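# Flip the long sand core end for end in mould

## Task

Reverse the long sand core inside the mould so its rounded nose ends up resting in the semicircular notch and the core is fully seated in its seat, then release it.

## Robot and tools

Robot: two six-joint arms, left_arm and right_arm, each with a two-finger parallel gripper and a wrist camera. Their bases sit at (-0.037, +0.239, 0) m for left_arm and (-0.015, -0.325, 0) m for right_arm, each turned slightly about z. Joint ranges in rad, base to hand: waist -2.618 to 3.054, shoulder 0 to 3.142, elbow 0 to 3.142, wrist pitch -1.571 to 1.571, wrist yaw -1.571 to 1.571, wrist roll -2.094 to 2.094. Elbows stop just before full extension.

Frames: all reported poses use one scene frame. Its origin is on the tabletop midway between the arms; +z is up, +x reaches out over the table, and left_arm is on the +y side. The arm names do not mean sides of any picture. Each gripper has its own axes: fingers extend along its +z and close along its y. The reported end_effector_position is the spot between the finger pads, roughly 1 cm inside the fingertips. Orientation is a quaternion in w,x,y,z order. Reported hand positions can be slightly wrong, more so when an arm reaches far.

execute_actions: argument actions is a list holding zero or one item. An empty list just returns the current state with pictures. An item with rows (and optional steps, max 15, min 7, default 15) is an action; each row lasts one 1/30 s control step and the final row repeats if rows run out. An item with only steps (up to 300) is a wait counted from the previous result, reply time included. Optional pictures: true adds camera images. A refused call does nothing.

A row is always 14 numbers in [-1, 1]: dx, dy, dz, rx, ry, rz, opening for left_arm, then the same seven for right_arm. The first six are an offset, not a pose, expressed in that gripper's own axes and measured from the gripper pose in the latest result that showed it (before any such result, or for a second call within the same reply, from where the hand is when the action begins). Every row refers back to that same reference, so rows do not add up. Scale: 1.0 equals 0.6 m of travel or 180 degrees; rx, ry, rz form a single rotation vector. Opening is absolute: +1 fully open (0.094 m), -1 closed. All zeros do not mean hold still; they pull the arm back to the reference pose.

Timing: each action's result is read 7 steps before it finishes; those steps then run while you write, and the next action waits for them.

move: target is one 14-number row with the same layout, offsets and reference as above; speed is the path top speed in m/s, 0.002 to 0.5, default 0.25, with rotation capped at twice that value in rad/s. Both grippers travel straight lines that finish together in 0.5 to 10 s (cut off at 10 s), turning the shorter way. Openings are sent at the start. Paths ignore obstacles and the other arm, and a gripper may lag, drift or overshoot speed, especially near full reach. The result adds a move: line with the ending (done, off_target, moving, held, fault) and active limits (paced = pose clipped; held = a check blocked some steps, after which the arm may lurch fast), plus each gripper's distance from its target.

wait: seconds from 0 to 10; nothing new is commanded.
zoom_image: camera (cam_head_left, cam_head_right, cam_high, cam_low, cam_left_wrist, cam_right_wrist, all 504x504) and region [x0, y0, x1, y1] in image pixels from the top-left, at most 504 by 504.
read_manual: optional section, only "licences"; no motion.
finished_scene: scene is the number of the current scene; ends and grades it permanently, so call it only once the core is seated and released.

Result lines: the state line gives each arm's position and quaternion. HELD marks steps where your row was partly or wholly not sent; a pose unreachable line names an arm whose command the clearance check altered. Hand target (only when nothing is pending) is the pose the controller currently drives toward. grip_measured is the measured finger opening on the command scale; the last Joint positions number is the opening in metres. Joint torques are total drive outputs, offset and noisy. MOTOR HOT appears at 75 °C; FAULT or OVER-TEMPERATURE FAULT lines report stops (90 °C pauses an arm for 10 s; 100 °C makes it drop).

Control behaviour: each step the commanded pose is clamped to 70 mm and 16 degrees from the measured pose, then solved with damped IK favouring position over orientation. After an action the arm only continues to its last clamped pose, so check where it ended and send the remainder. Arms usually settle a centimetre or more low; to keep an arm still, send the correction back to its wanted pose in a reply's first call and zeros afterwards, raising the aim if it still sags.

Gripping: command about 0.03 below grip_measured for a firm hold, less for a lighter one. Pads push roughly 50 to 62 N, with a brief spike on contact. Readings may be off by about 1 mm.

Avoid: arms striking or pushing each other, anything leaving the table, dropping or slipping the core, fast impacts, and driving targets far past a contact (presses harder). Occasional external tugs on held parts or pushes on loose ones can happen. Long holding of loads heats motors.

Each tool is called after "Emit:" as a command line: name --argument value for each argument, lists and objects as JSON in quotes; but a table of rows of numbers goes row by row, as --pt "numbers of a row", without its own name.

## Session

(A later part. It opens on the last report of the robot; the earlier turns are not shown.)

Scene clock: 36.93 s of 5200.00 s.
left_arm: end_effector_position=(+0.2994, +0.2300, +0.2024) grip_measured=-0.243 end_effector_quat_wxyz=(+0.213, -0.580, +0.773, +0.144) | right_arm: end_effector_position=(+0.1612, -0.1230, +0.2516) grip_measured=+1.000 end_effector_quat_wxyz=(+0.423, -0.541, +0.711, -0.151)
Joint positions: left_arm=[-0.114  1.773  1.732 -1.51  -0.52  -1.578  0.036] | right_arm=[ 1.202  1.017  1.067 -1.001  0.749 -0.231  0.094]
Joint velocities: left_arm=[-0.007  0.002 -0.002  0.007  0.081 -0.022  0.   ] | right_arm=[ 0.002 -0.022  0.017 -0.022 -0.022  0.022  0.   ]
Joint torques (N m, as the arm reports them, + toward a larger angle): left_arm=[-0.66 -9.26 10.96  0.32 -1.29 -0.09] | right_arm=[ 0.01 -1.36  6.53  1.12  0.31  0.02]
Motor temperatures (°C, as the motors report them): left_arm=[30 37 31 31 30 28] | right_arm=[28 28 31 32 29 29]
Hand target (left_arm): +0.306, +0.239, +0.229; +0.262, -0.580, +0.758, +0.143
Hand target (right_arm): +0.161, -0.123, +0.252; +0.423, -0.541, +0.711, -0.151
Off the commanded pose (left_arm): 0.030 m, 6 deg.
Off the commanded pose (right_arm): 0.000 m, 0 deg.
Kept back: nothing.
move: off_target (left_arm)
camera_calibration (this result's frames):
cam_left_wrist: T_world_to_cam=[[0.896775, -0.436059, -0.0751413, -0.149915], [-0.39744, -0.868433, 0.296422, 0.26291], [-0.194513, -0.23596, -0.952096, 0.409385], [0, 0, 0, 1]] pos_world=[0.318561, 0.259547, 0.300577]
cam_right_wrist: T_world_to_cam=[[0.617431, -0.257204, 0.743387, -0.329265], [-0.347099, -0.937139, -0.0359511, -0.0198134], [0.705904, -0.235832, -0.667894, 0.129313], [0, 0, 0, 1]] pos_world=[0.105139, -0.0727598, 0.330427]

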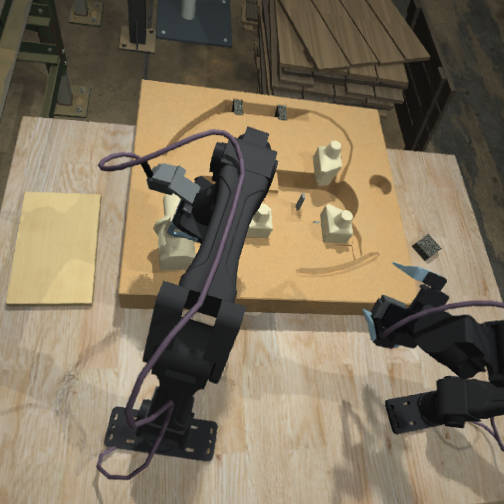

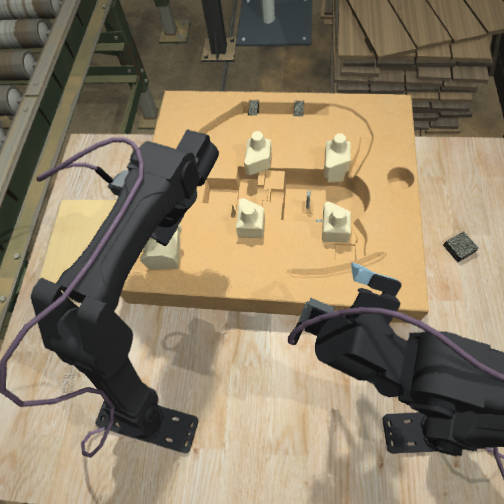

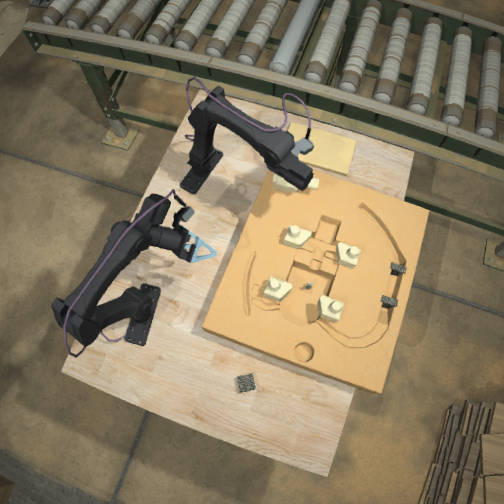

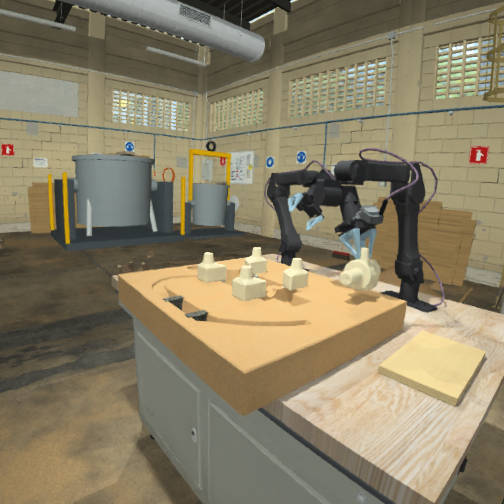

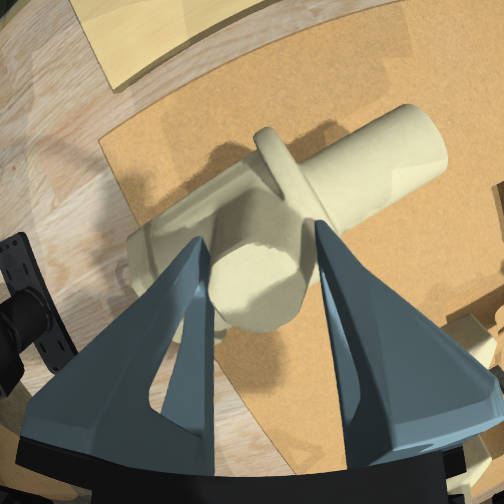

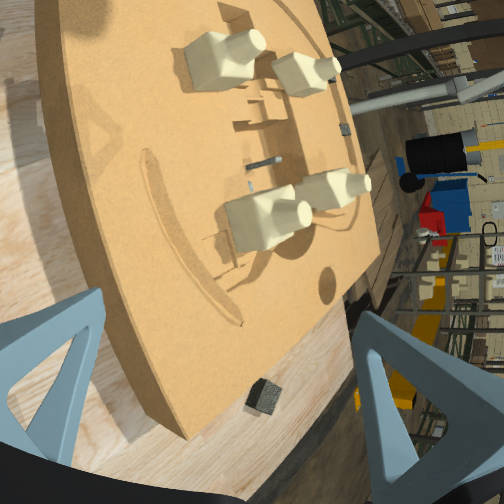

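Emit:
move --target '[-0.091,-0.104,-0.133,0.2845,-0.029,0.434,-0.31, 0,0,0,0,0,0,1]' --speed 0.35

Scene clock: 40.27 s of 5200.00 s.
left_arm: end_effector_position=(+0.3426, +0.2198, +0.2620) grip_measured=-0.243 end_effector_quat_wxyz=(+0.246, +0.158, +0.955, -0.060) | right_arm: end_effector_position=(+0.1612, -0.1230, +0.2516) grip_measured=+1.000 end_effector_quat_wxyz=(+0.423, -0.541, +0.711, -0.151)
Joint positions: left_arm=[ 0.23   1.631  1.79  -1.262  0.215  0.323  0.036] | right_arm=[ 1.202  1.017  1.067 -1.001  0.749 -0.231  0.094]
Joint velocities: left_arm=[ 0.002 -0.007 -0.002  0.037 -0.037  0.081  0.001] | right_arm=[ 0.002 -0.017 -0.002 -0.037 -0.051  0.037  0.   ]
Joint torques (N m, as the arm reports them, + toward a larger angle): left_arm=[ 0.84 -8.9  12.13  1.73  0.55  0.02] | right_arm=[ 0.   -1.35  6.52  1.12  0.31  0.02]
Motor temperatures (°C, as the motors report them): left_arm=[30 38 32 31 30 28] | right_arm=[28 28 31 32 29 29]
Hand target (left_arm): +0.356, +0.217, +0.302; +0.317, +0.168, +0.931, -0.060
Hand target (right_arm): +0.161, -0.123, +0.252; +0.423, -0.541, +0.711, -0.151
Off the commanded pose (left_arm): 0.042 m, 9 deg.
Off the commanded pose (right_arm): 0.000 m, 0 deg.
Kept back: nothing.
move: off_target (left_arm)
camera_calibration (this result's frames):
cam_left_wrist: T_world_to_cam=[[-0.479216, -0.87565, -0.0599041, 0.375462], [-0.844309, 0.441266, 0.304018, 0.116798], [-0.23978, 0.196268, -0.950781, 0.392305], [0, 0, 0, 1]] pos_world=[0.372608, 0.200237, 0.359979]
cam_right_wrist: T_world_to_cam=[[0.617431, -0.257204, 0.743387, -0.329265], [-0.347099, -0.937139, -0.0359511, -0.0198134], [0.705904, -0.235832, -0.667894, 0.129313], [0, 0, 0, 1]] pos_world=[0.105139, -0.0727598, 0.330427]

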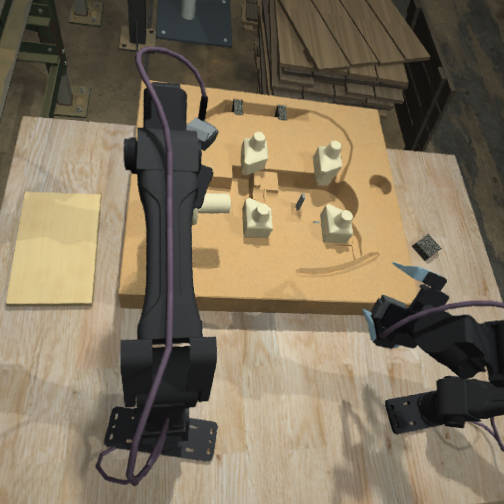

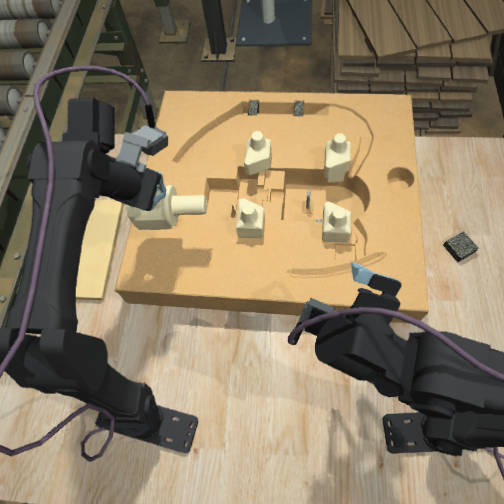

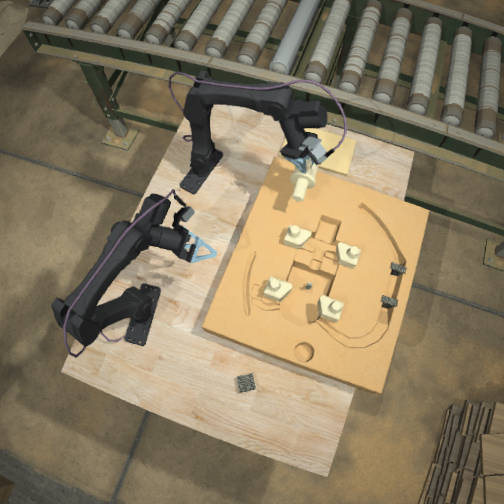

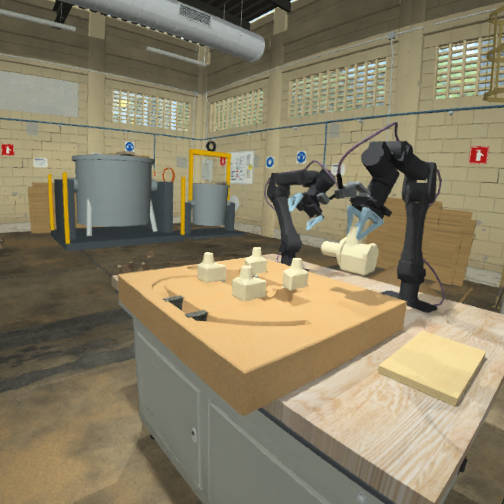

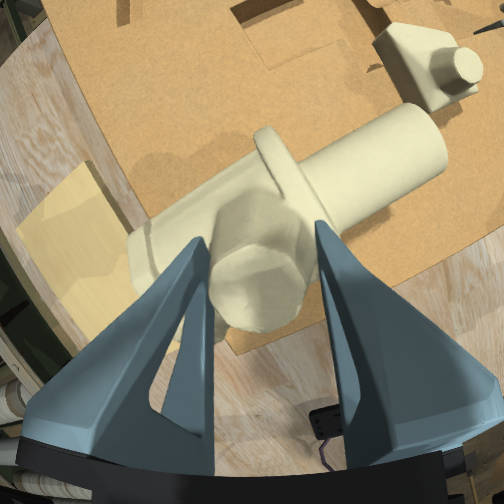

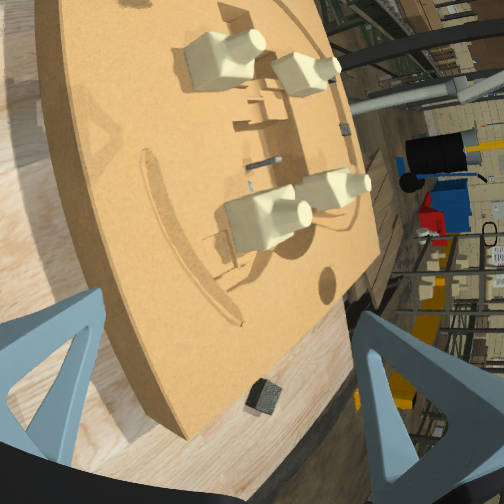

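Emit:
move --target '[-0.243,-0.057,0.132,-0.004,-0.054,0.014,-0.31, 0,0,0,0,0,0,1]' --speed 0.12

Emit:
zoom_image --camera "cam_low" --region '[230, 210, 350, 320]'

Emit:
zoom_image --camera "cam_high" --region '[270, 180, 380, 290]'

Scene clock: 43.07 s of 5200.00 s.
left_arm: end_effector_position=(+0.4669, +0.1372, +0.2116) grip_measured=-0.243 end_effector_quat_wxyz=(+0.244, +0.173, +0.952, -0.063) | right_arm: end_effector_position=(+0.1612, -0.1230, +0.2516) grip_measured=+1.000 end_effector_quat_wxyz=(+0.423, -0.541, +0.711, -0.151)
Joint positions: left_arm=[ 0.028  2.13   2.242 -1.19   0.134  0.171  0.036] | right_arm=[ 1.202  1.017  1.067 -1.001  0.749 -0.231  0.094]
Joint velocities: left_arm=[-0.002  0.012 -0.002  0.007 -0.022 -0.007 -0.001] | right_arm=[ 0.027 -0.022  0.012  0.037 -0.007 -0.007  0.   ]
Joint torques (N m, as the arm reports them, + toward a larger angle): left_arm=[ -0.39 -14.12  12.56   1.83   0.12  -0.07] | right_arm=[ 0.01 -1.35  6.54  1.12  0.31  0.02]
Motor temperatures (°C, as the motors report them): left_arm=[30 38 32 32 30 28] | right_arm=[28 28 31 32 29 29]
Hand target (left_arm): +0.481, +0.133, +0.266; +0.326, +0.174, +0.927, -0.063
Hand target (right_arm): +0.161, -0.123, +0.252; +0.423, -0.541, +0.711, -0.151
Off the commanded pose (left_arm): 0.058 m, 10 deg.
Off the commanded pose (right_arm): 0.000 m, 0 deg.
Kept back: nothing.
move: off_target (left_arm)
camera_calibration (this result's frames):
cam_left_wrist: T_world_to_cam=[[-0.50666, -0.859956, -0.0614068, 0.370675], [-0.829622, 0.46693, 0.306111, 0.262667], [-0.23457, 0.206039, -0.950013, 0.386501], [0, 0, 0, 1]] pos_world=[0.496382, 0.116483, 0.309538]
cam_right_wrist: T_world_to_cam=[[0.617431, -0.257204, 0.743387, -0.329265], [-0.347099, -0.937139, -0.0359511, -0.0198134], [0.705904, -0.235832, -0.667894, 0.129313], [0, 0, 0, 1]] pos_world=[0.105139, -0.0727598, 0.330427]

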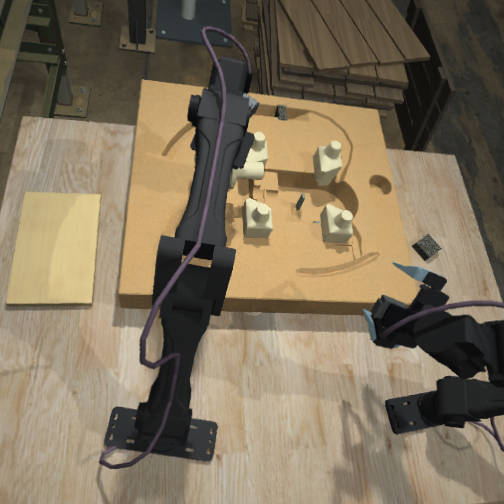

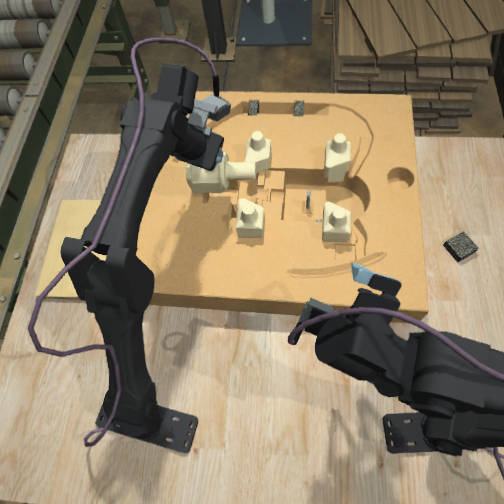

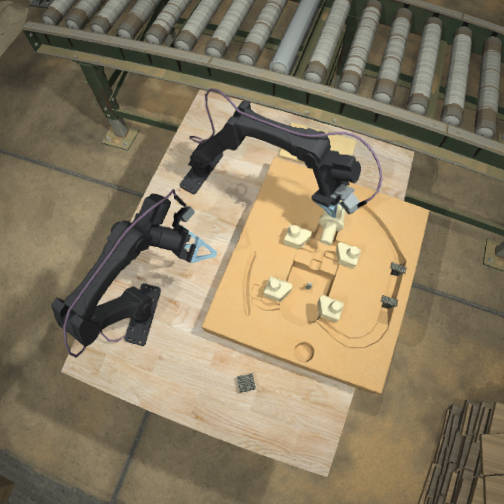

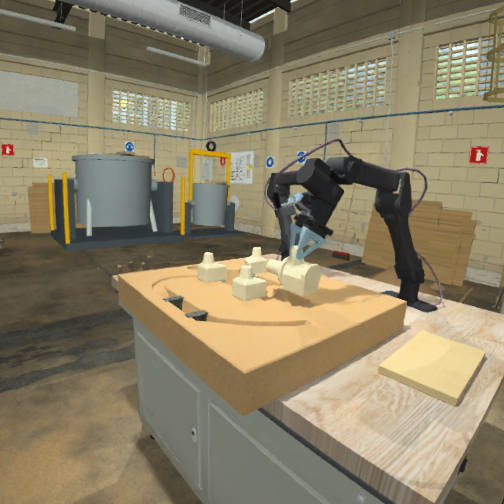

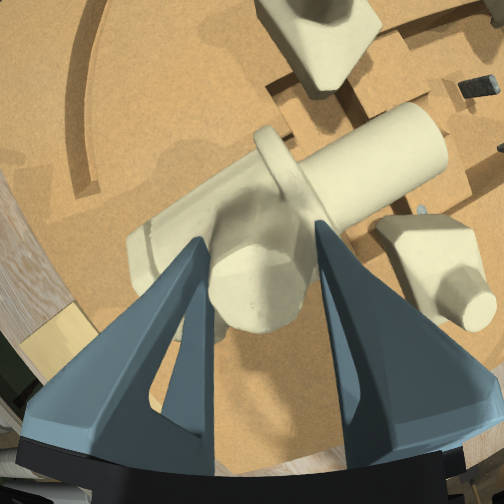

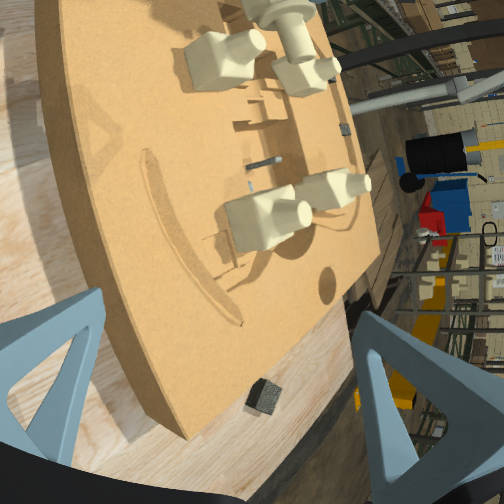

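Region (230, 210, 350, 320) of cam_low's 504x504 image, scaled by 4.200, with more detail than that image has; it fills the top 462 rows of this view, and the rest is white.

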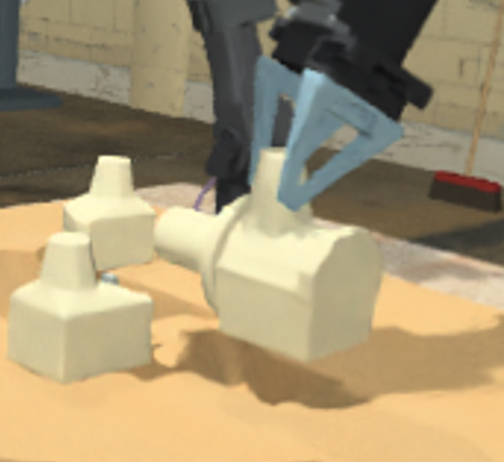

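Region (270, 180, 380, 290) of cam_high's 504x504 image, scaled by 4.582, with more detail than that image has.

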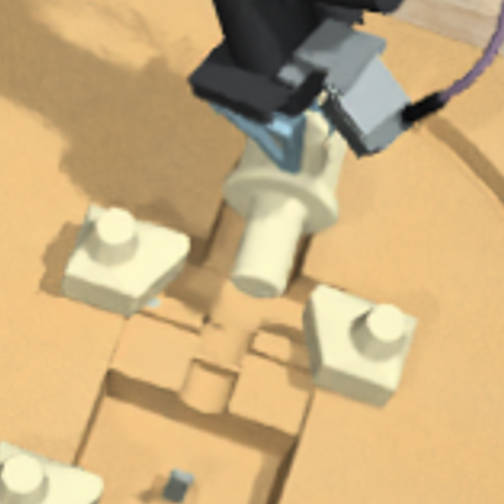

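Emit:
execute_actions --actions '[{"rows":[[-0.065,-0.005,-0.063,-0.004,-0.055,0.006,-0.31,0,0,0,0,0,0,1],[-0.065,-0.009,-0.059,-0.005,-0.055,0.007,-0.31,0,0,0,0,0,0,1],[-0.065,-0.013,-0.055,-0.006,-0.055,0.008,-0.31,0,0,0,0,0,0,1],[-0.065,-0.017,-0.051,-0.007,-0.055,0.009,-0.31,0,0,0,0,0,0,1],[-0.065,-0.021,-0.047,-0.008,-0.055,0.01,-0.31,0,0,0,0,0,0,1],[-0.064,-0.025,-0.043,-0.009,-0.055,0.011,-0.31,0,0,0,0,0,0,1],[-0.064,-0.029,-0.039,-0.01,-0.055,0.012,-0.31,0,0,0,0,0,0,1],[-0.063,-0.032,-0.035,-0.011,-0.055,0.013,-0.31,0,0,0,0,0,0,1],[-0.063,-0.035,-0.031,-0.012,-0.055,0.014,-0.31,0,0,0,0,0,0,1],[-0.062,-0.037,-0.027,-0.013,-0.055,0.015,-0.31,0,0,0,0,0,0,1],[-0.062,-0.039,-0.023,-0.013,-0.055,0.016,-0.31,0,0,0,0,0,0,1],[-0.061,-0.04,-0.019,-0.013,-0.055,0.017,-0.31,0,0,0,0,0,0,1],[-0.061,-0.04,-0.015,-0.013,-0.055,0.018,-0.31,0,0,0,0,0,0,1],[-0.06,-0.04,-0.011,-0.013,-0.055,0.018,-0.31,0,0,0,0,0,0,1]]}]'

Emit:
wait --seconds 0.3

Emit:
zoom_image --camera "cam_low" --region '[230, 210, 350, 320]'

Emit:
zoom_image --camera "cam_high" --region '[270, 180, 380, 290]'

Emit:
zoom_image --camera "cam_head_right" --region '[180, 130, 320, 250]'

Scene clock: 44.57 s of 5200.00 s.
left_arm: end_effector_position=(+0.4645, +0.1272, +0.2044) grip_measured=-0.243 end_effector_quat_wxyz=(+0.244, +0.179, +0.951, -0.058) | right_arm: end_effector_position=(+0.1612, -0.1230, +0.2516) grip_measured=+1.000 end_effector_quat_wxyz=(+0.423, -0.541, +0.711, -0.151)
Joint positions: left_arm=[ 0.001  2.113  2.185 -1.148  0.115  0.162  0.036] | right_arm=[ 1.202  1.017  1.067 -1.001  0.749 -0.231  0.094]
Joint velocities: left_arm=[-0.212 -0.085 -0.374  0.242 -0.139 -0.095 -0.001] | right_arm=[ 0.017  0.012  0.002  0.022  0.022 -0.022  0.   ]
Joint torques (N m, as the arm reports them, + toward a larger angle): left_arm=[ -1.43 -15.27   8.45   1.88   0.17  -0.06] | right_arm=[ 0.01 -1.34  6.54  1.12  0.3   0.03]
Motor temperatures (°C, as the motors report them): left_arm=[30 39 32 32 30 28] | right_arm=[28 28 31 32 29 29]
Steps of this call (steps 1 to 37: nothing new was sent; steps 38 to 45: the first 8 steps of this action). Readings (end_effector_position):
38: left_arm (+0.4669, +0.1374, +0.2116) | right_arm (+0.1612, -0.1230, +0.2516)
39: left_arm (+0.4670, +0.1371, +0.2115) | right_arm (+0.1612, -0.1230, +0.2516)
41: left_arm (+0.4666, +0.1360, +0.2106) | right_arm (+0.1612, -0.1230, +0.2516)
45: the state above

Scene clock: 45.10 s of 5200.00 s.
left_arm: end_effector_position=(+0.4645, +0.1071, +0.1826) grip_measured=-0.243 end_effector_quat_wxyz=(+0.242, +0.196, +0.949, -0.053) | right_arm: end_effector_position=(+0.1612, -0.1230, +0.2516) grip_measured=+1.000 end_effector_quat_wxyz=(+0.423, -0.541, +0.711, -0.151)
Joint positions: left_arm=[-0.045  2.108  2.089 -1.058  0.091  0.156  0.036] | right_arm=[ 1.202  1.017  1.067 -1.001  0.749 -0.231  0.094]
Joint velocities: left_arm=[ 0.022 -0.012  0.002  0.095 -0.022 -0.037 -0.001] | right_arm=[-0.022  0.002 -0.027 -0.037 -0.022  0.066  0.   ]
Joint torques (N m, as the arm reports them, + toward a larger angle): left_arm=[  0.29 -15.98   9.07   1.94   0.04  -0.07] | right_arm=[ 0.01 -1.36  6.54  1.12  0.31  0.02]
Motor temperatures (°C, as the motors report them): left_arm=[30 39 32 32 30 28] | right_arm=[28 28 31 32 29 29]
Hand target (left_arm): +0.479, +0.106, +0.237; +0.326, +0.190, +0.924, -0.053
Hand target (right_arm): +0.161, -0.123, +0.252; +0.423, -0.541, +0.711, -0.151
Off the commanded pose (left_arm): 0.057 m, 11 deg.
Off the commanded pose (right_arm): 0.000 m, 0 deg.
Kept back: nothing.
Steps of this call (steps 1 to 7: the last 7 steps of your previous action; steps 8 to 16: nothing new was sent). Readings (end_effector_position):
1: left_arm (+0.4637, +0.1239, +0.2019) | right_arm (+0.1612, -0.1230, +0.2516)
2: left_arm (+0.4628, +0.1203, +0.1991) | right_arm (+0.1612, -0.1230, +0.2516)
4: left_arm (+0.4613, +0.1133, +0.1932) | right_arm (+0.1612, -0.1230, +0.2516)
8: left_arm (+0.4598, +0.1060, +0.1821) | right_arm (+0.1612, -0.1230, +0.2516)
16: the state above
camera_calibration (this result's frames):
cam_left_wrist: T_world_to_cam=[[-0.539595, -0.837142, -0.0896115, 0.359784], [-0.81246, 0.489842, 0.31617, 0.271378], [-0.220784, 0.24341, -0.944461, 0.353163], [0, 0, 0, 1]] pos_world=[0.492594, 0.0822952, 0.279988]
cam_right_wrist: T_world_to_cam=[[0.617431, -0.257204, 0.743387, -0.329265], [-0.347099, -0.937139, -0.0359511, -0.0198134], [0.705904, -0.235832, -0.667894, 0.129313], [0, 0, 0, 1]] pos_world=[0.105139, -0.0727598, 0.330427]

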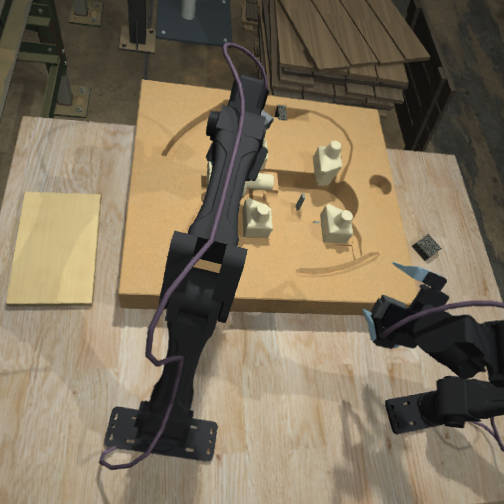

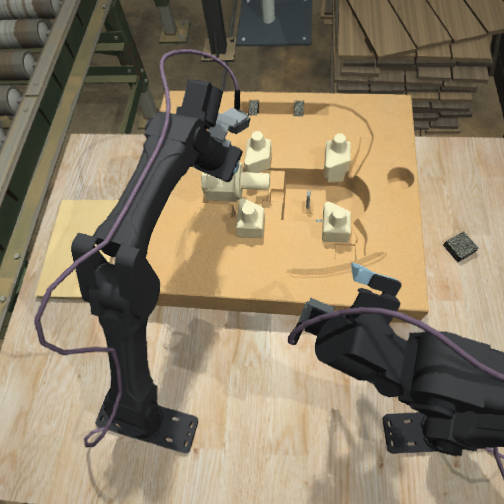

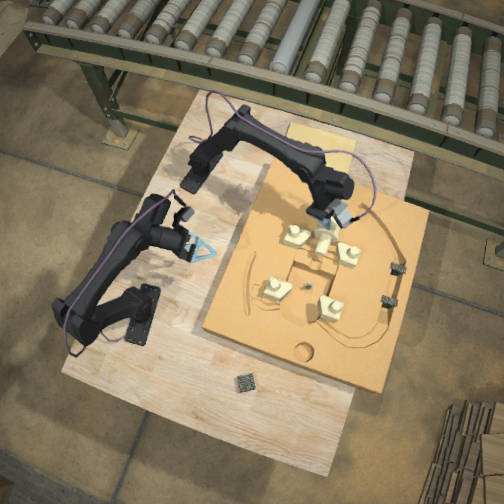

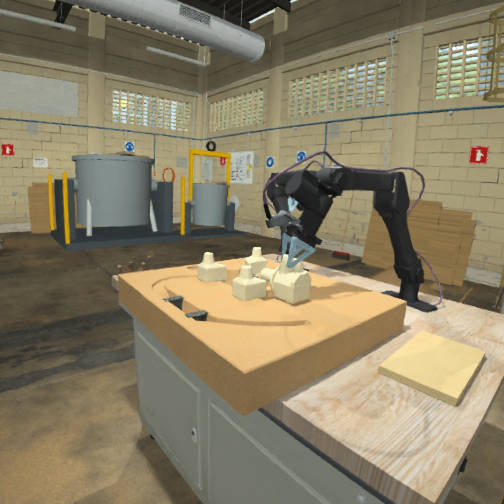

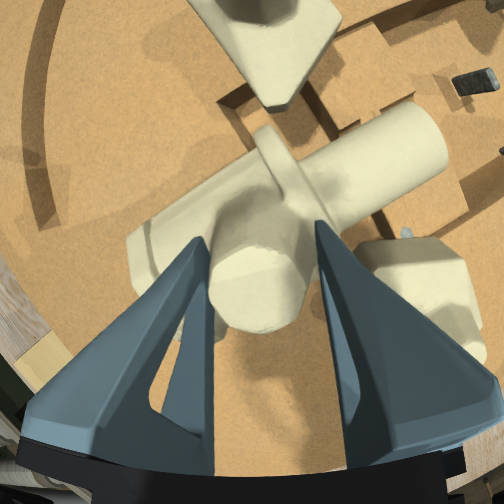

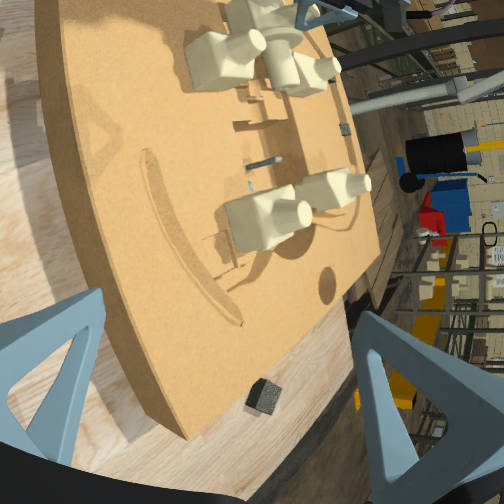

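Region (230, 210, 350, 320) of cam_low's 504x504 image, scaled by 4.200, with more detail than that image has; it fills the top 462 rows of this view, and the rest is white.

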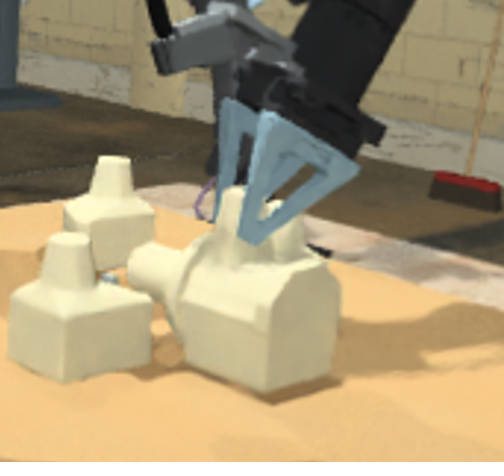

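Region (270, 180, 380, 290) of cam_high's 504x504 image, scaled by 4.582, with more detail than that image has.

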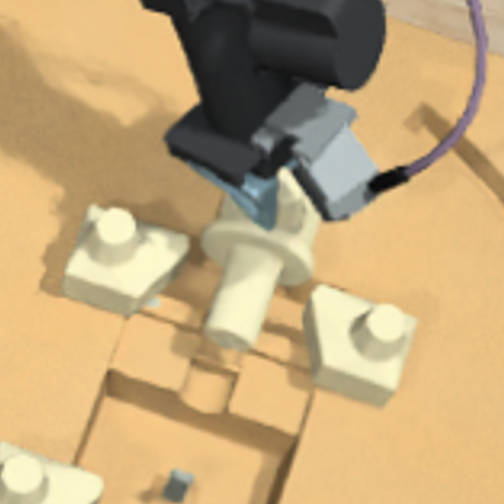

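Region (180, 130, 320, 250) of cam_head_right's 504x504 image, scaled by 3.600, with more detail than that image has; it fills the top 432 rows of this view, and the rest is white.

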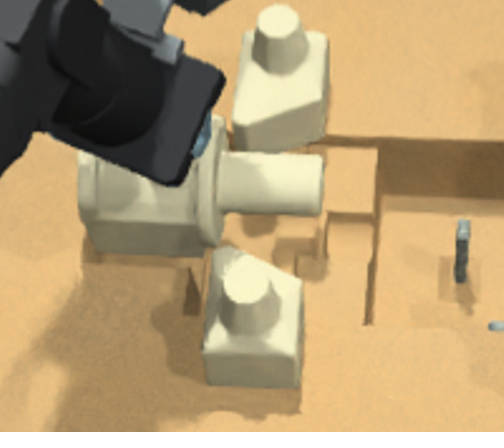

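Emit:
execute_actions --actions '[{"rows":[[-0.069,0.013,-0.061,-0.0106,-0.058,0.002,-0.31,0,0,0,0,0,0,1],[-0.068,0.016,-0.062,-0.0106,-0.058,0.002,-0.31,0,0,0,0,0,0,1],[-0.067,0.019,-0.062,-0.0106,-0.058,0.002,-0.31,0,0,0,0,0,0,1],[-0.066,0.021,-0.063,-0.0106,-0.058,0.002,-0.31,0,0,0,0,0,0,1],[-0.066,0.021,-0.063,-0.0106,-0.058,0.002,-0.31,0,0,0,0,0,0,1],[-0.065,0.021,-0.061,-0.0106,-0.058,0.002,-0.31,0,0,0,0,0,0,1],[-0.064,0.021,-0.059,-0.0106,-0.058,0.002,-0.31,0,0,0,0,0,0,1],[-0.063,0.021,-0.057,-0.0106,-0.058,0.002,-0.31,0,0,0,0,0,0,1],[-0.062,0.021,-0.055,-0.0106,-0.058,0.002,-0.31,0,0,0,0,0,0,1],[-0.061,0.021,-0.053,-0.0106,-0.058,0.002,-0.31,0,0,0,0,0,0,1],[-0.060,0.021,-0.051,-0.0106,-0.058,0.002,-0.31,0,0,0,0,0,0,1],[-0.059,0.021,-0.049,-0.0106,-0.058,0.002,-0.31,0,0,0,0,0,0,1],[-0.058,0.021,-0.047,-0.0106,-0.058,0.002,-0.31,0,0,0,0,0,0,1],[-0.057,0.021,-0.045,-0.0106,-0.058,0.002,-0.31,0,0,0,0,0,0,1],[-0.056,0.021,-0.043,-0.0106,-0.058,0.002,-0.31,0,0,0,0,0,0,1]]}]'

Emit:
wait --seconds 0.3

Emit:
zoom_image --camera "cam_low" --region '[250, 240, 330, 320]'

Emit:
zoom_image --camera "cam_head_right" --region '[190, 150, 290, 230]'

Scene clock: 46.33 s of 5200.00 s.
left_arm: end_effector_position=(+0.4648, +0.1127, +0.1809) grip_measured=-0.243 end_effector_quat_wxyz=(+0.245, +0.191, +0.949, -0.051) | right_arm: end_effector_position=(+0.1612, -0.1230, +0.2516) grip_measured=+1.000 end_effector_quat_wxyz=(+0.423, -0.541, +0.711, -0.151)
Joint positions: left_arm=[-0.035  2.093  2.056 -1.035  0.09   0.157  0.036] | right_arm=[ 1.202  1.017  1.067 -1.001  0.749 -0.231  0.094]
Joint velocities: left_arm=[ 0.056 -0.061 -0.134  0.037  0.037  0.051  0.   ] | right_arm=[ 0.007 -0.002  0.002  0.007 -0.022  0.022  0.   ]
Joint torques (N m, as the arm reports them, + toward a larger angle): left_arm=[  0.5  -15.61   8.75   1.97   0.17   0.04] | right_arm=[ 0.   -1.34  6.53  1.12  0.3   0.02]
Motor temperatures (°C, as the motors report them): left_arm=[30 40 32 32 30 28] | right_arm=[28 28 31 32 29 29]
Steps of this call (steps 1 to 29: nothing new was sent; steps 30 to 37: the first 8 steps of this action). Readings (end_effector_position):
30: left_arm (+0.4651, +0.1072, +0.1832) | right_arm (+0.1612, -0.1230, +0.2516)
31: left_arm (+0.4651, +0.1074, +0.1830) | right_arm (+0.1612, -0.1230, +0.2516)
33: left_arm (+0.4647, +0.1085, +0.1824) | right_arm (+0.1612, -0.1230, +0.2516)
37: the state above

Scene clock: 46.87 s of 5200.00 s.
left_arm: end_effector_position=(+0.4645, +0.1150, +0.1682) grip_measured=-0.243 end_effector_quat_wxyz=(+0.244, +0.190, +0.950, -0.051) | right_arm: end_effector_position=(+0.1612, -0.1230, +0.2516) grip_measured=+1.000 end_effector_quat_wxyz=(+0.423, -0.541, +0.711, -0.151)
Joint positions: left_arm=[-0.031  2.083  1.992 -0.985  0.09   0.158  0.036] | right_arm=[ 1.202  1.017  1.067 -1.001  0.749 -0.231  0.094]
Joint velocities: left_arm=[ 0.017 -0.007 -0.007  0.11   0.022 -0.022 -0.001] | right_arm=[ 0.002  0.007 -0.012 -0.051 -0.051  0.037  0.   ]
Joint torques (N m, as the arm reports them, + toward a larger angle): left_arm=[  0.39 -15.75   9.24   2.     0.17   0.04] | right_arm=[ 0.01 -1.36  6.52  1.12  0.31  0.03]
Motor temperatures (°C, as the motors report them): left_arm=[30 40 32 32 30 28] | right_arm=[28 28 31 32 29 29]
Hand target (left_arm): +0.480, +0.112, +0.223; +0.329, +0.191, +0.923, -0.055
Hand target (right_arm): +0.161, -0.123, +0.252; +0.423, -0.541, +0.711, -0.151
Off the commanded pose (left_arm): 0.057 m, 11 deg.
Off the commanded pose (right_arm): 0.000 m, 0 deg.
Kept back: nothing.
Steps of this call (steps 1 to 7: the last 7 steps of your previous action; steps 8 to 16: nothing new was sent). Readings (end_effector_position):
1: left_arm (+0.4648, +0.1137, +0.1802) | right_arm (+0.1612, -0.1230, +0.2516)
2: left_arm (+0.4647, +0.1143, +0.1794) | right_arm (+0.1612, -0.1230, +0.2516)
4: left_arm (+0.4646, +0.1150, +0.1770) | right_arm (+0.1612, -0.1230, +0.2516)
8: left_arm (+0.4637, +0.1152, +0.1706) | right_arm (+0.1612, -0.1230, +0.2516)
16: the state above
camera_calibration (this result's frames):
cam_left_wrist: T_world_to_cam=[[-0.528169, -0.844143, -0.0919728, 0.361014], [-0.819587, 0.478463, 0.315198, 0.276879], [-0.222067, 0.241858, -0.944559, 0.338457], [0, 0, 0, 1]] pos_world=[0.492764, 0.090413, 0.265624]
cam_right_wrist: T_world_to_cam=[[0.617431, -0.257204, 0.743387, -0.329265], [-0.347099, -0.937139, -0.0359511, -0.0198134], [0.705904, -0.235832, -0.667894, 0.129313], [0, 0, 0, 1]] pos_world=[0.105139, -0.0727598, 0.330427]

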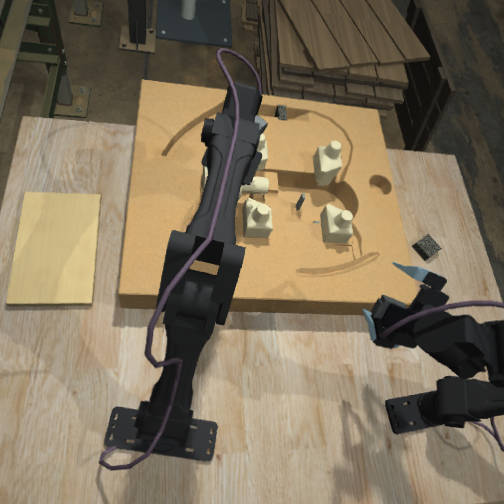

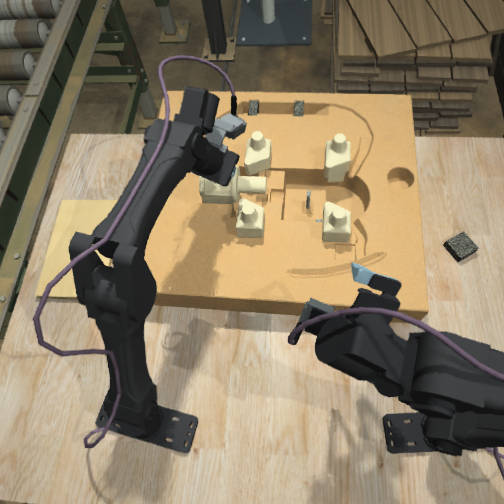

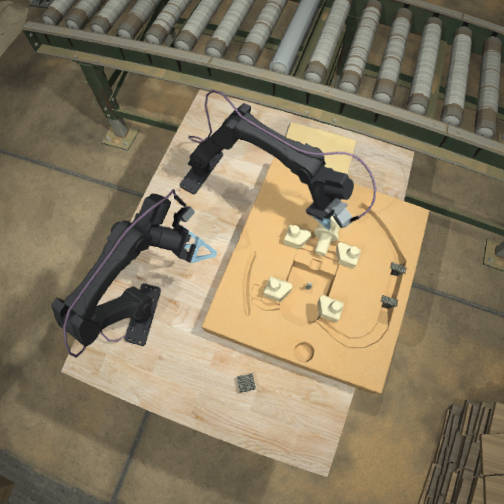

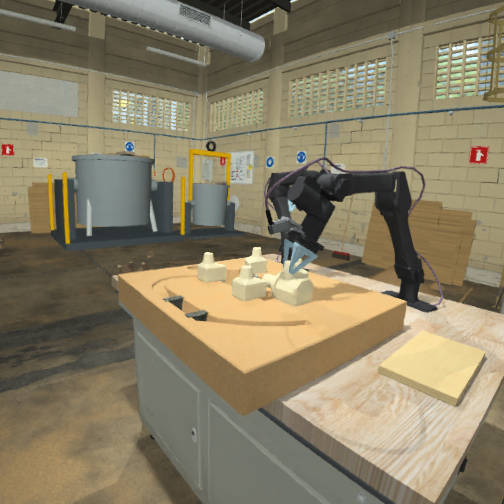

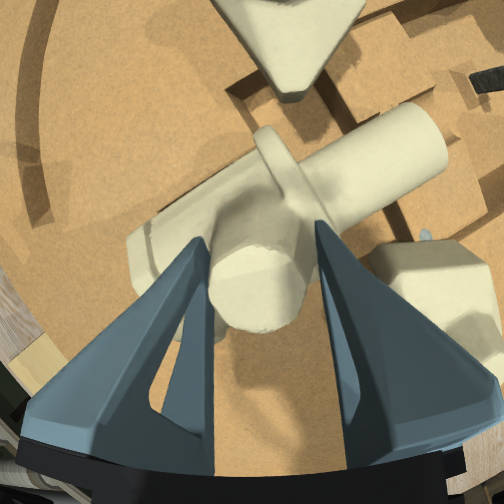

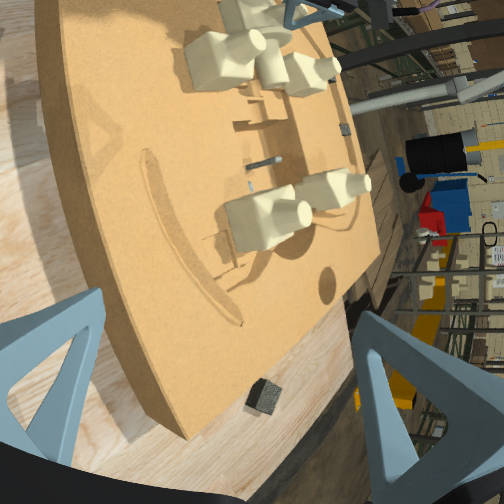

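Region (250, 240, 330, 320) of cam_low's 504x504 image, scaled by 6.300, with more detail than that image has.

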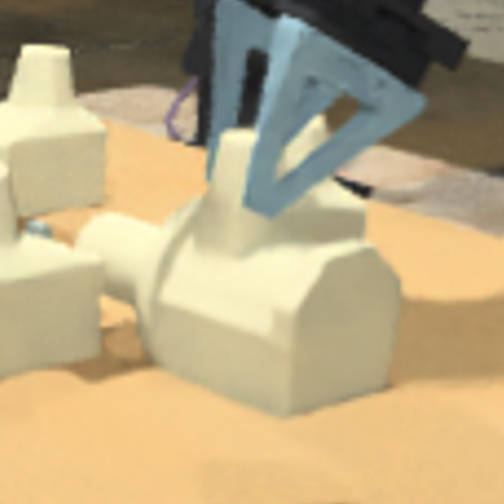

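Region (190, 150, 290, 230) of cam_head_right's 504x504 image, scaled by 5.040, with more detail than that image has; it fills the top 403 rows of this view, and the rest is white.

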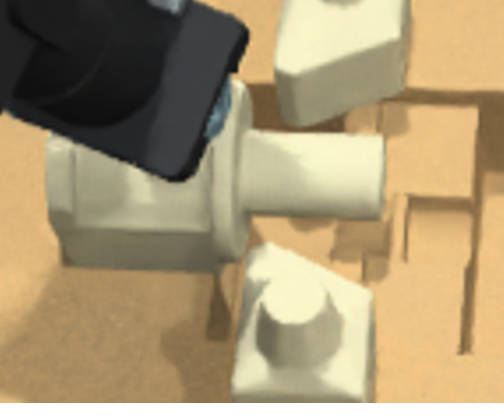

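Emit:
execute_actions --actions '[{"rows":[[-0.071,0.006,-0.060,-0.009,-0.058,0.004,-0.31,0,0,0,0,0,0,1],[-0.072,0.004,-0.059,-0.009,-0.058,0.004,-0.31,0,0,0,0,0,0,1],[-0.073,0.002,-0.057,-0.009,-0.058,0.004,-0.31,0,0,0,0,0,0,1],[-0.072,0.001,-0.055,-0.009,-0.058,0.004,-0.31,0,0,0,0,0,0,1],[-0.071,0.001,-0.053,-0.009,-0.058,0.004,-0.31,0,0,0,0,0,0,1],[-0.070,0.001,-0.051,-0.009,-0.058,0.004,-0.31,0,0,0,0,0,0,1],[-0.069,0.001,-0.049,-0.009,-0.058,0.004,-0.31,0,0,0,0,0,0,1],[-0.068,0.001,-0.047,-0.009,-0.058,0.004,-0.31,0,0,0,0,0,0,1],[-0.067,0.001,-0.045,-0.009,-0.058,0.004,-0.31,0,0,0,0,0,0,1],[-0.066,0.001,-0.043,-0.009,-0.058,0.004,-0.31,0,0,0,0,0,0,1],[-0.065,0.001,-0.041,-0.009,-0.058,0.004,-0.31,0,0,0,0,0,0,1],[-0.064,0.001,-0.039,-0.009,-0.058,0.004,-0.31,0,0,0,0,0,0,1],[-0.063,0.001,-0.037,-0.009,-0.058,0.004,-0.31,0,0,0,0,0,0,1],[-0.062,0.001,-0.035,-0.009,-0.058,0.004,-0.31,0,0,0,0,0,0,1],[-0.061,0.001,-0.033,-0.009,-0.058,0.004,-0.31,0,0,0,0,0,0,1]]}]'

Emit:
wait --seconds 0.3

Emit:
zoom_image --camera "cam_low" --region '[250, 240, 330, 320]'

Emit:
zoom_image --camera "cam_head_right" --region '[190, 150, 290, 230]'

Scene clock: 47.93 s of 5200.00 s.
left_arm: end_effector_position=(+0.4649, +0.1149, +0.1641) grip_measured=-0.243 end_effector_quat_wxyz=(+0.247, +0.189, +0.949, -0.051) | right_arm: end_effector_position=(+0.1612, -0.1230, +0.2516) grip_measured=+1.000 end_effector_quat_wxyz=(+0.423, -0.541, +0.711, -0.151)
Joint positions: left_arm=[-0.031  2.074  1.959 -0.953  0.09   0.157  0.036] | right_arm=[ 1.202  1.017  1.067 -1.001  0.749 -0.231  0.094]
Joint velocities: left_arm=[ 0.007 -0.012 -0.193  0.168  0.022 -0.051  0.   ] | right_arm=[-0.007 -0.022 -0.007 -0.095  0.051  0.037  0.   ]
Joint torques (N m, as the arm reports them, + toward a larger angle): left_arm=[ -0.78 -15.53   8.79   1.97   0.05  -0.09] | right_arm=[ 0.01 -1.35  6.53  1.12  0.3   0.02]
Motor temperatures (°C, as the motors report them): left_arm=[30 41 32 33 30 28] | right_arm=[28 28 31 32 29 29]
Steps of this call (steps 1 to 24: nothing new was sent; steps 25 to 32: the first 8 steps of this action). Readings (end_effector_position):
25: left_arm (+0.4655, +0.1148, +0.1685) | right_arm (+0.1612, -0.1230, +0.2516)
26: left_arm (+0.4653, +0.1148, +0.1683) | right_arm (+0.1612, -0.1230, +0.2516)
28: left_arm (+0.4650, +0.1149, +0.1678) | right_arm (+0.1612, -0.1230, +0.2516)
32: the state above

Scene clock: 48.47 s of 5200.00 s.
left_arm: end_effector_position=(+0.4648, +0.1148, +0.1497) grip_measured=-0.243 end_effector_quat_wxyz=(+0.245, +0.188, +0.950, -0.051) | right_arm: end_effector_position=(+0.1612, -0.1230, +0.2516) grip_measured=+1.000 end_effector_quat_wxyz=(+0.423, -0.541, +0.711, -0.151)
Joint positions: left_arm=[-0.031  2.071  1.899 -0.899  0.09   0.155  0.036] | right_arm=[ 1.202  1.017  1.067 -1.001  0.749 -0.231  0.094]
Joint velocities: left_arm=[ 0.002 -0.007 -0.012 -0.007 -0.066 -0.007 -0.   ] | right_arm=[-0.012 -0.002  0.027 -0.066 -0.037  0.007  0.   ]
Joint torques (N m, as the arm reports them, + toward a larger angle): left_arm=[ -0.73 -15.92   9.16   2.02   0.08  -0.06] | right_arm=[ 0.   -1.35  6.55  1.12  0.3   0.02]
Motor temperatures (°C, as the motors report them): left_arm=[30 41 32 33 30 28] | right_arm=[28 28 31 32 29 29]
Hand target (left_arm): +0.480, +0.107, +0.205; +0.329, +0.189, +0.924, -0.054
Hand target (right_arm): +0.161, -0.123, +0.252; +0.423, -0.541, +0.711, -0.151
Off the commanded pose (left_arm): 0.058 m, 10 deg.
Off the commanded pose (right_arm): 0.000 m, 0 deg.
Kept back: nothing.
Steps of this call (steps 1 to 7: the last 7 steps of your previous action; steps 8 to 16: nothing new was sent). Readings (end_effector_position):
1: left_arm (+0.4648, +0.1149, +0.1628) | right_arm (+0.1612, -0.1230, +0.2516)
2: left_arm (+0.4648, +0.1149, +0.1613) | right_arm (+0.1612, -0.1230, +0.2516)
4: left_arm (+0.4643, +0.1150, +0.1576) | right_arm (+0.1612, -0.1230, +0.2516)
8: left_arm (+0.4637, +0.1152, +0.1509) | right_arm (+0.1612, -0.1230, +0.2516)
16: the state above
camera_calibration (this result's frames):
cam_left_wrist: T_world_to_cam=[[-0.52606, -0.845424, -0.0922992, 0.358517], [-0.821642, 0.477232, 0.311696, 0.284668], [-0.219467, 0.239808, -0.945688, 0.320286], [0, 0, 0, 1]] pos_world=[0.492789, 0.0904396, 0.247252]
cam_right_wrist: T_world_to_cam=[[0.617431, -0.257204, 0.743387, -0.329265], [-0.347099, -0.937139, -0.0359511, -0.0198134], [0.705904, -0.235832, -0.667894, 0.129313], [0, 0, 0, 1]] pos_world=[0.105139, -0.0727598, 0.330427]

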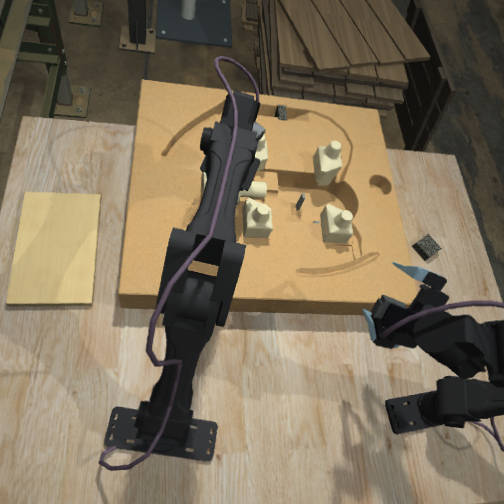

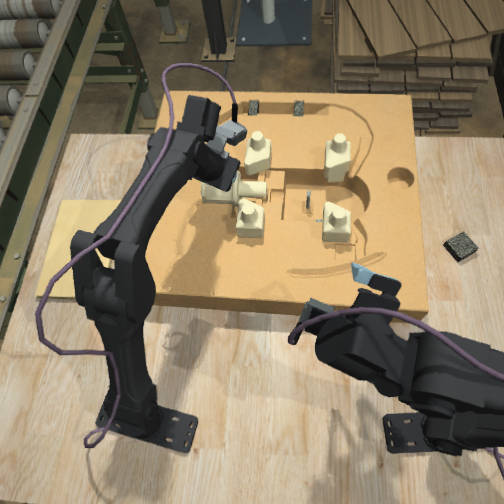

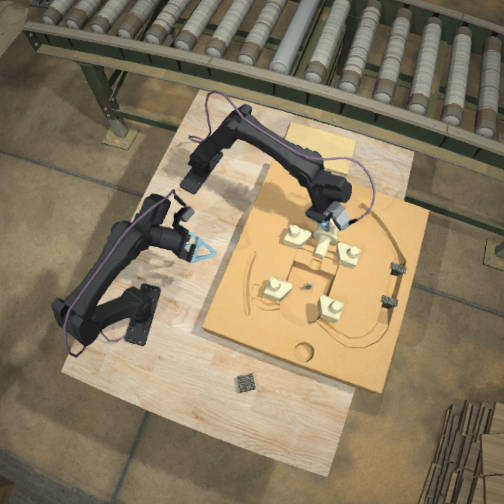

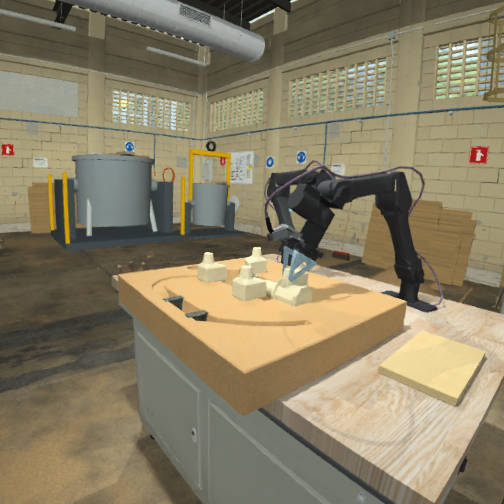

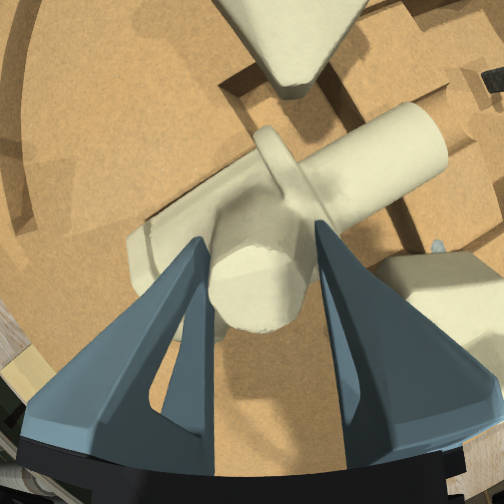

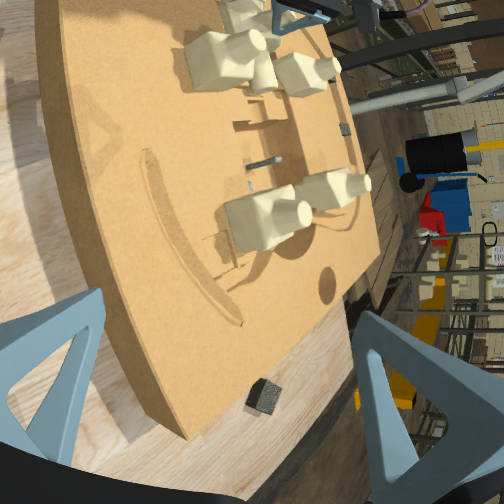

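Region (250, 240, 330, 320) of cam_low's 504x504 image, scaled by 6.300, with more detail than that image has.

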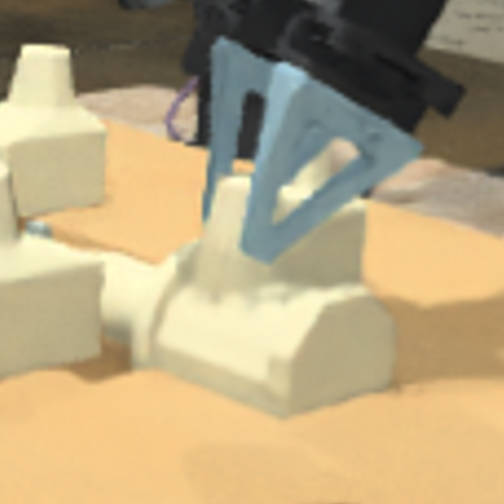

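Region (190, 150, 290, 230) of cam_head_right's 504x504 image, scaled by 5.040, with more detail than that image has; it fills the top 403 rows of this view, and the rest is white.

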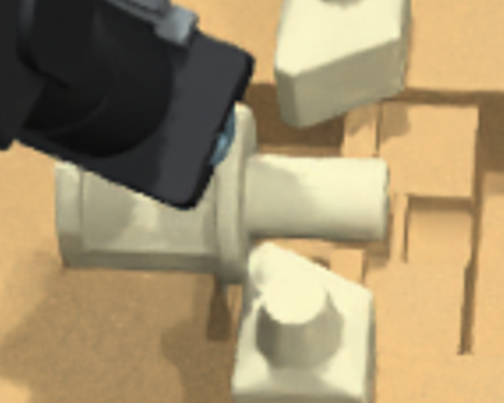

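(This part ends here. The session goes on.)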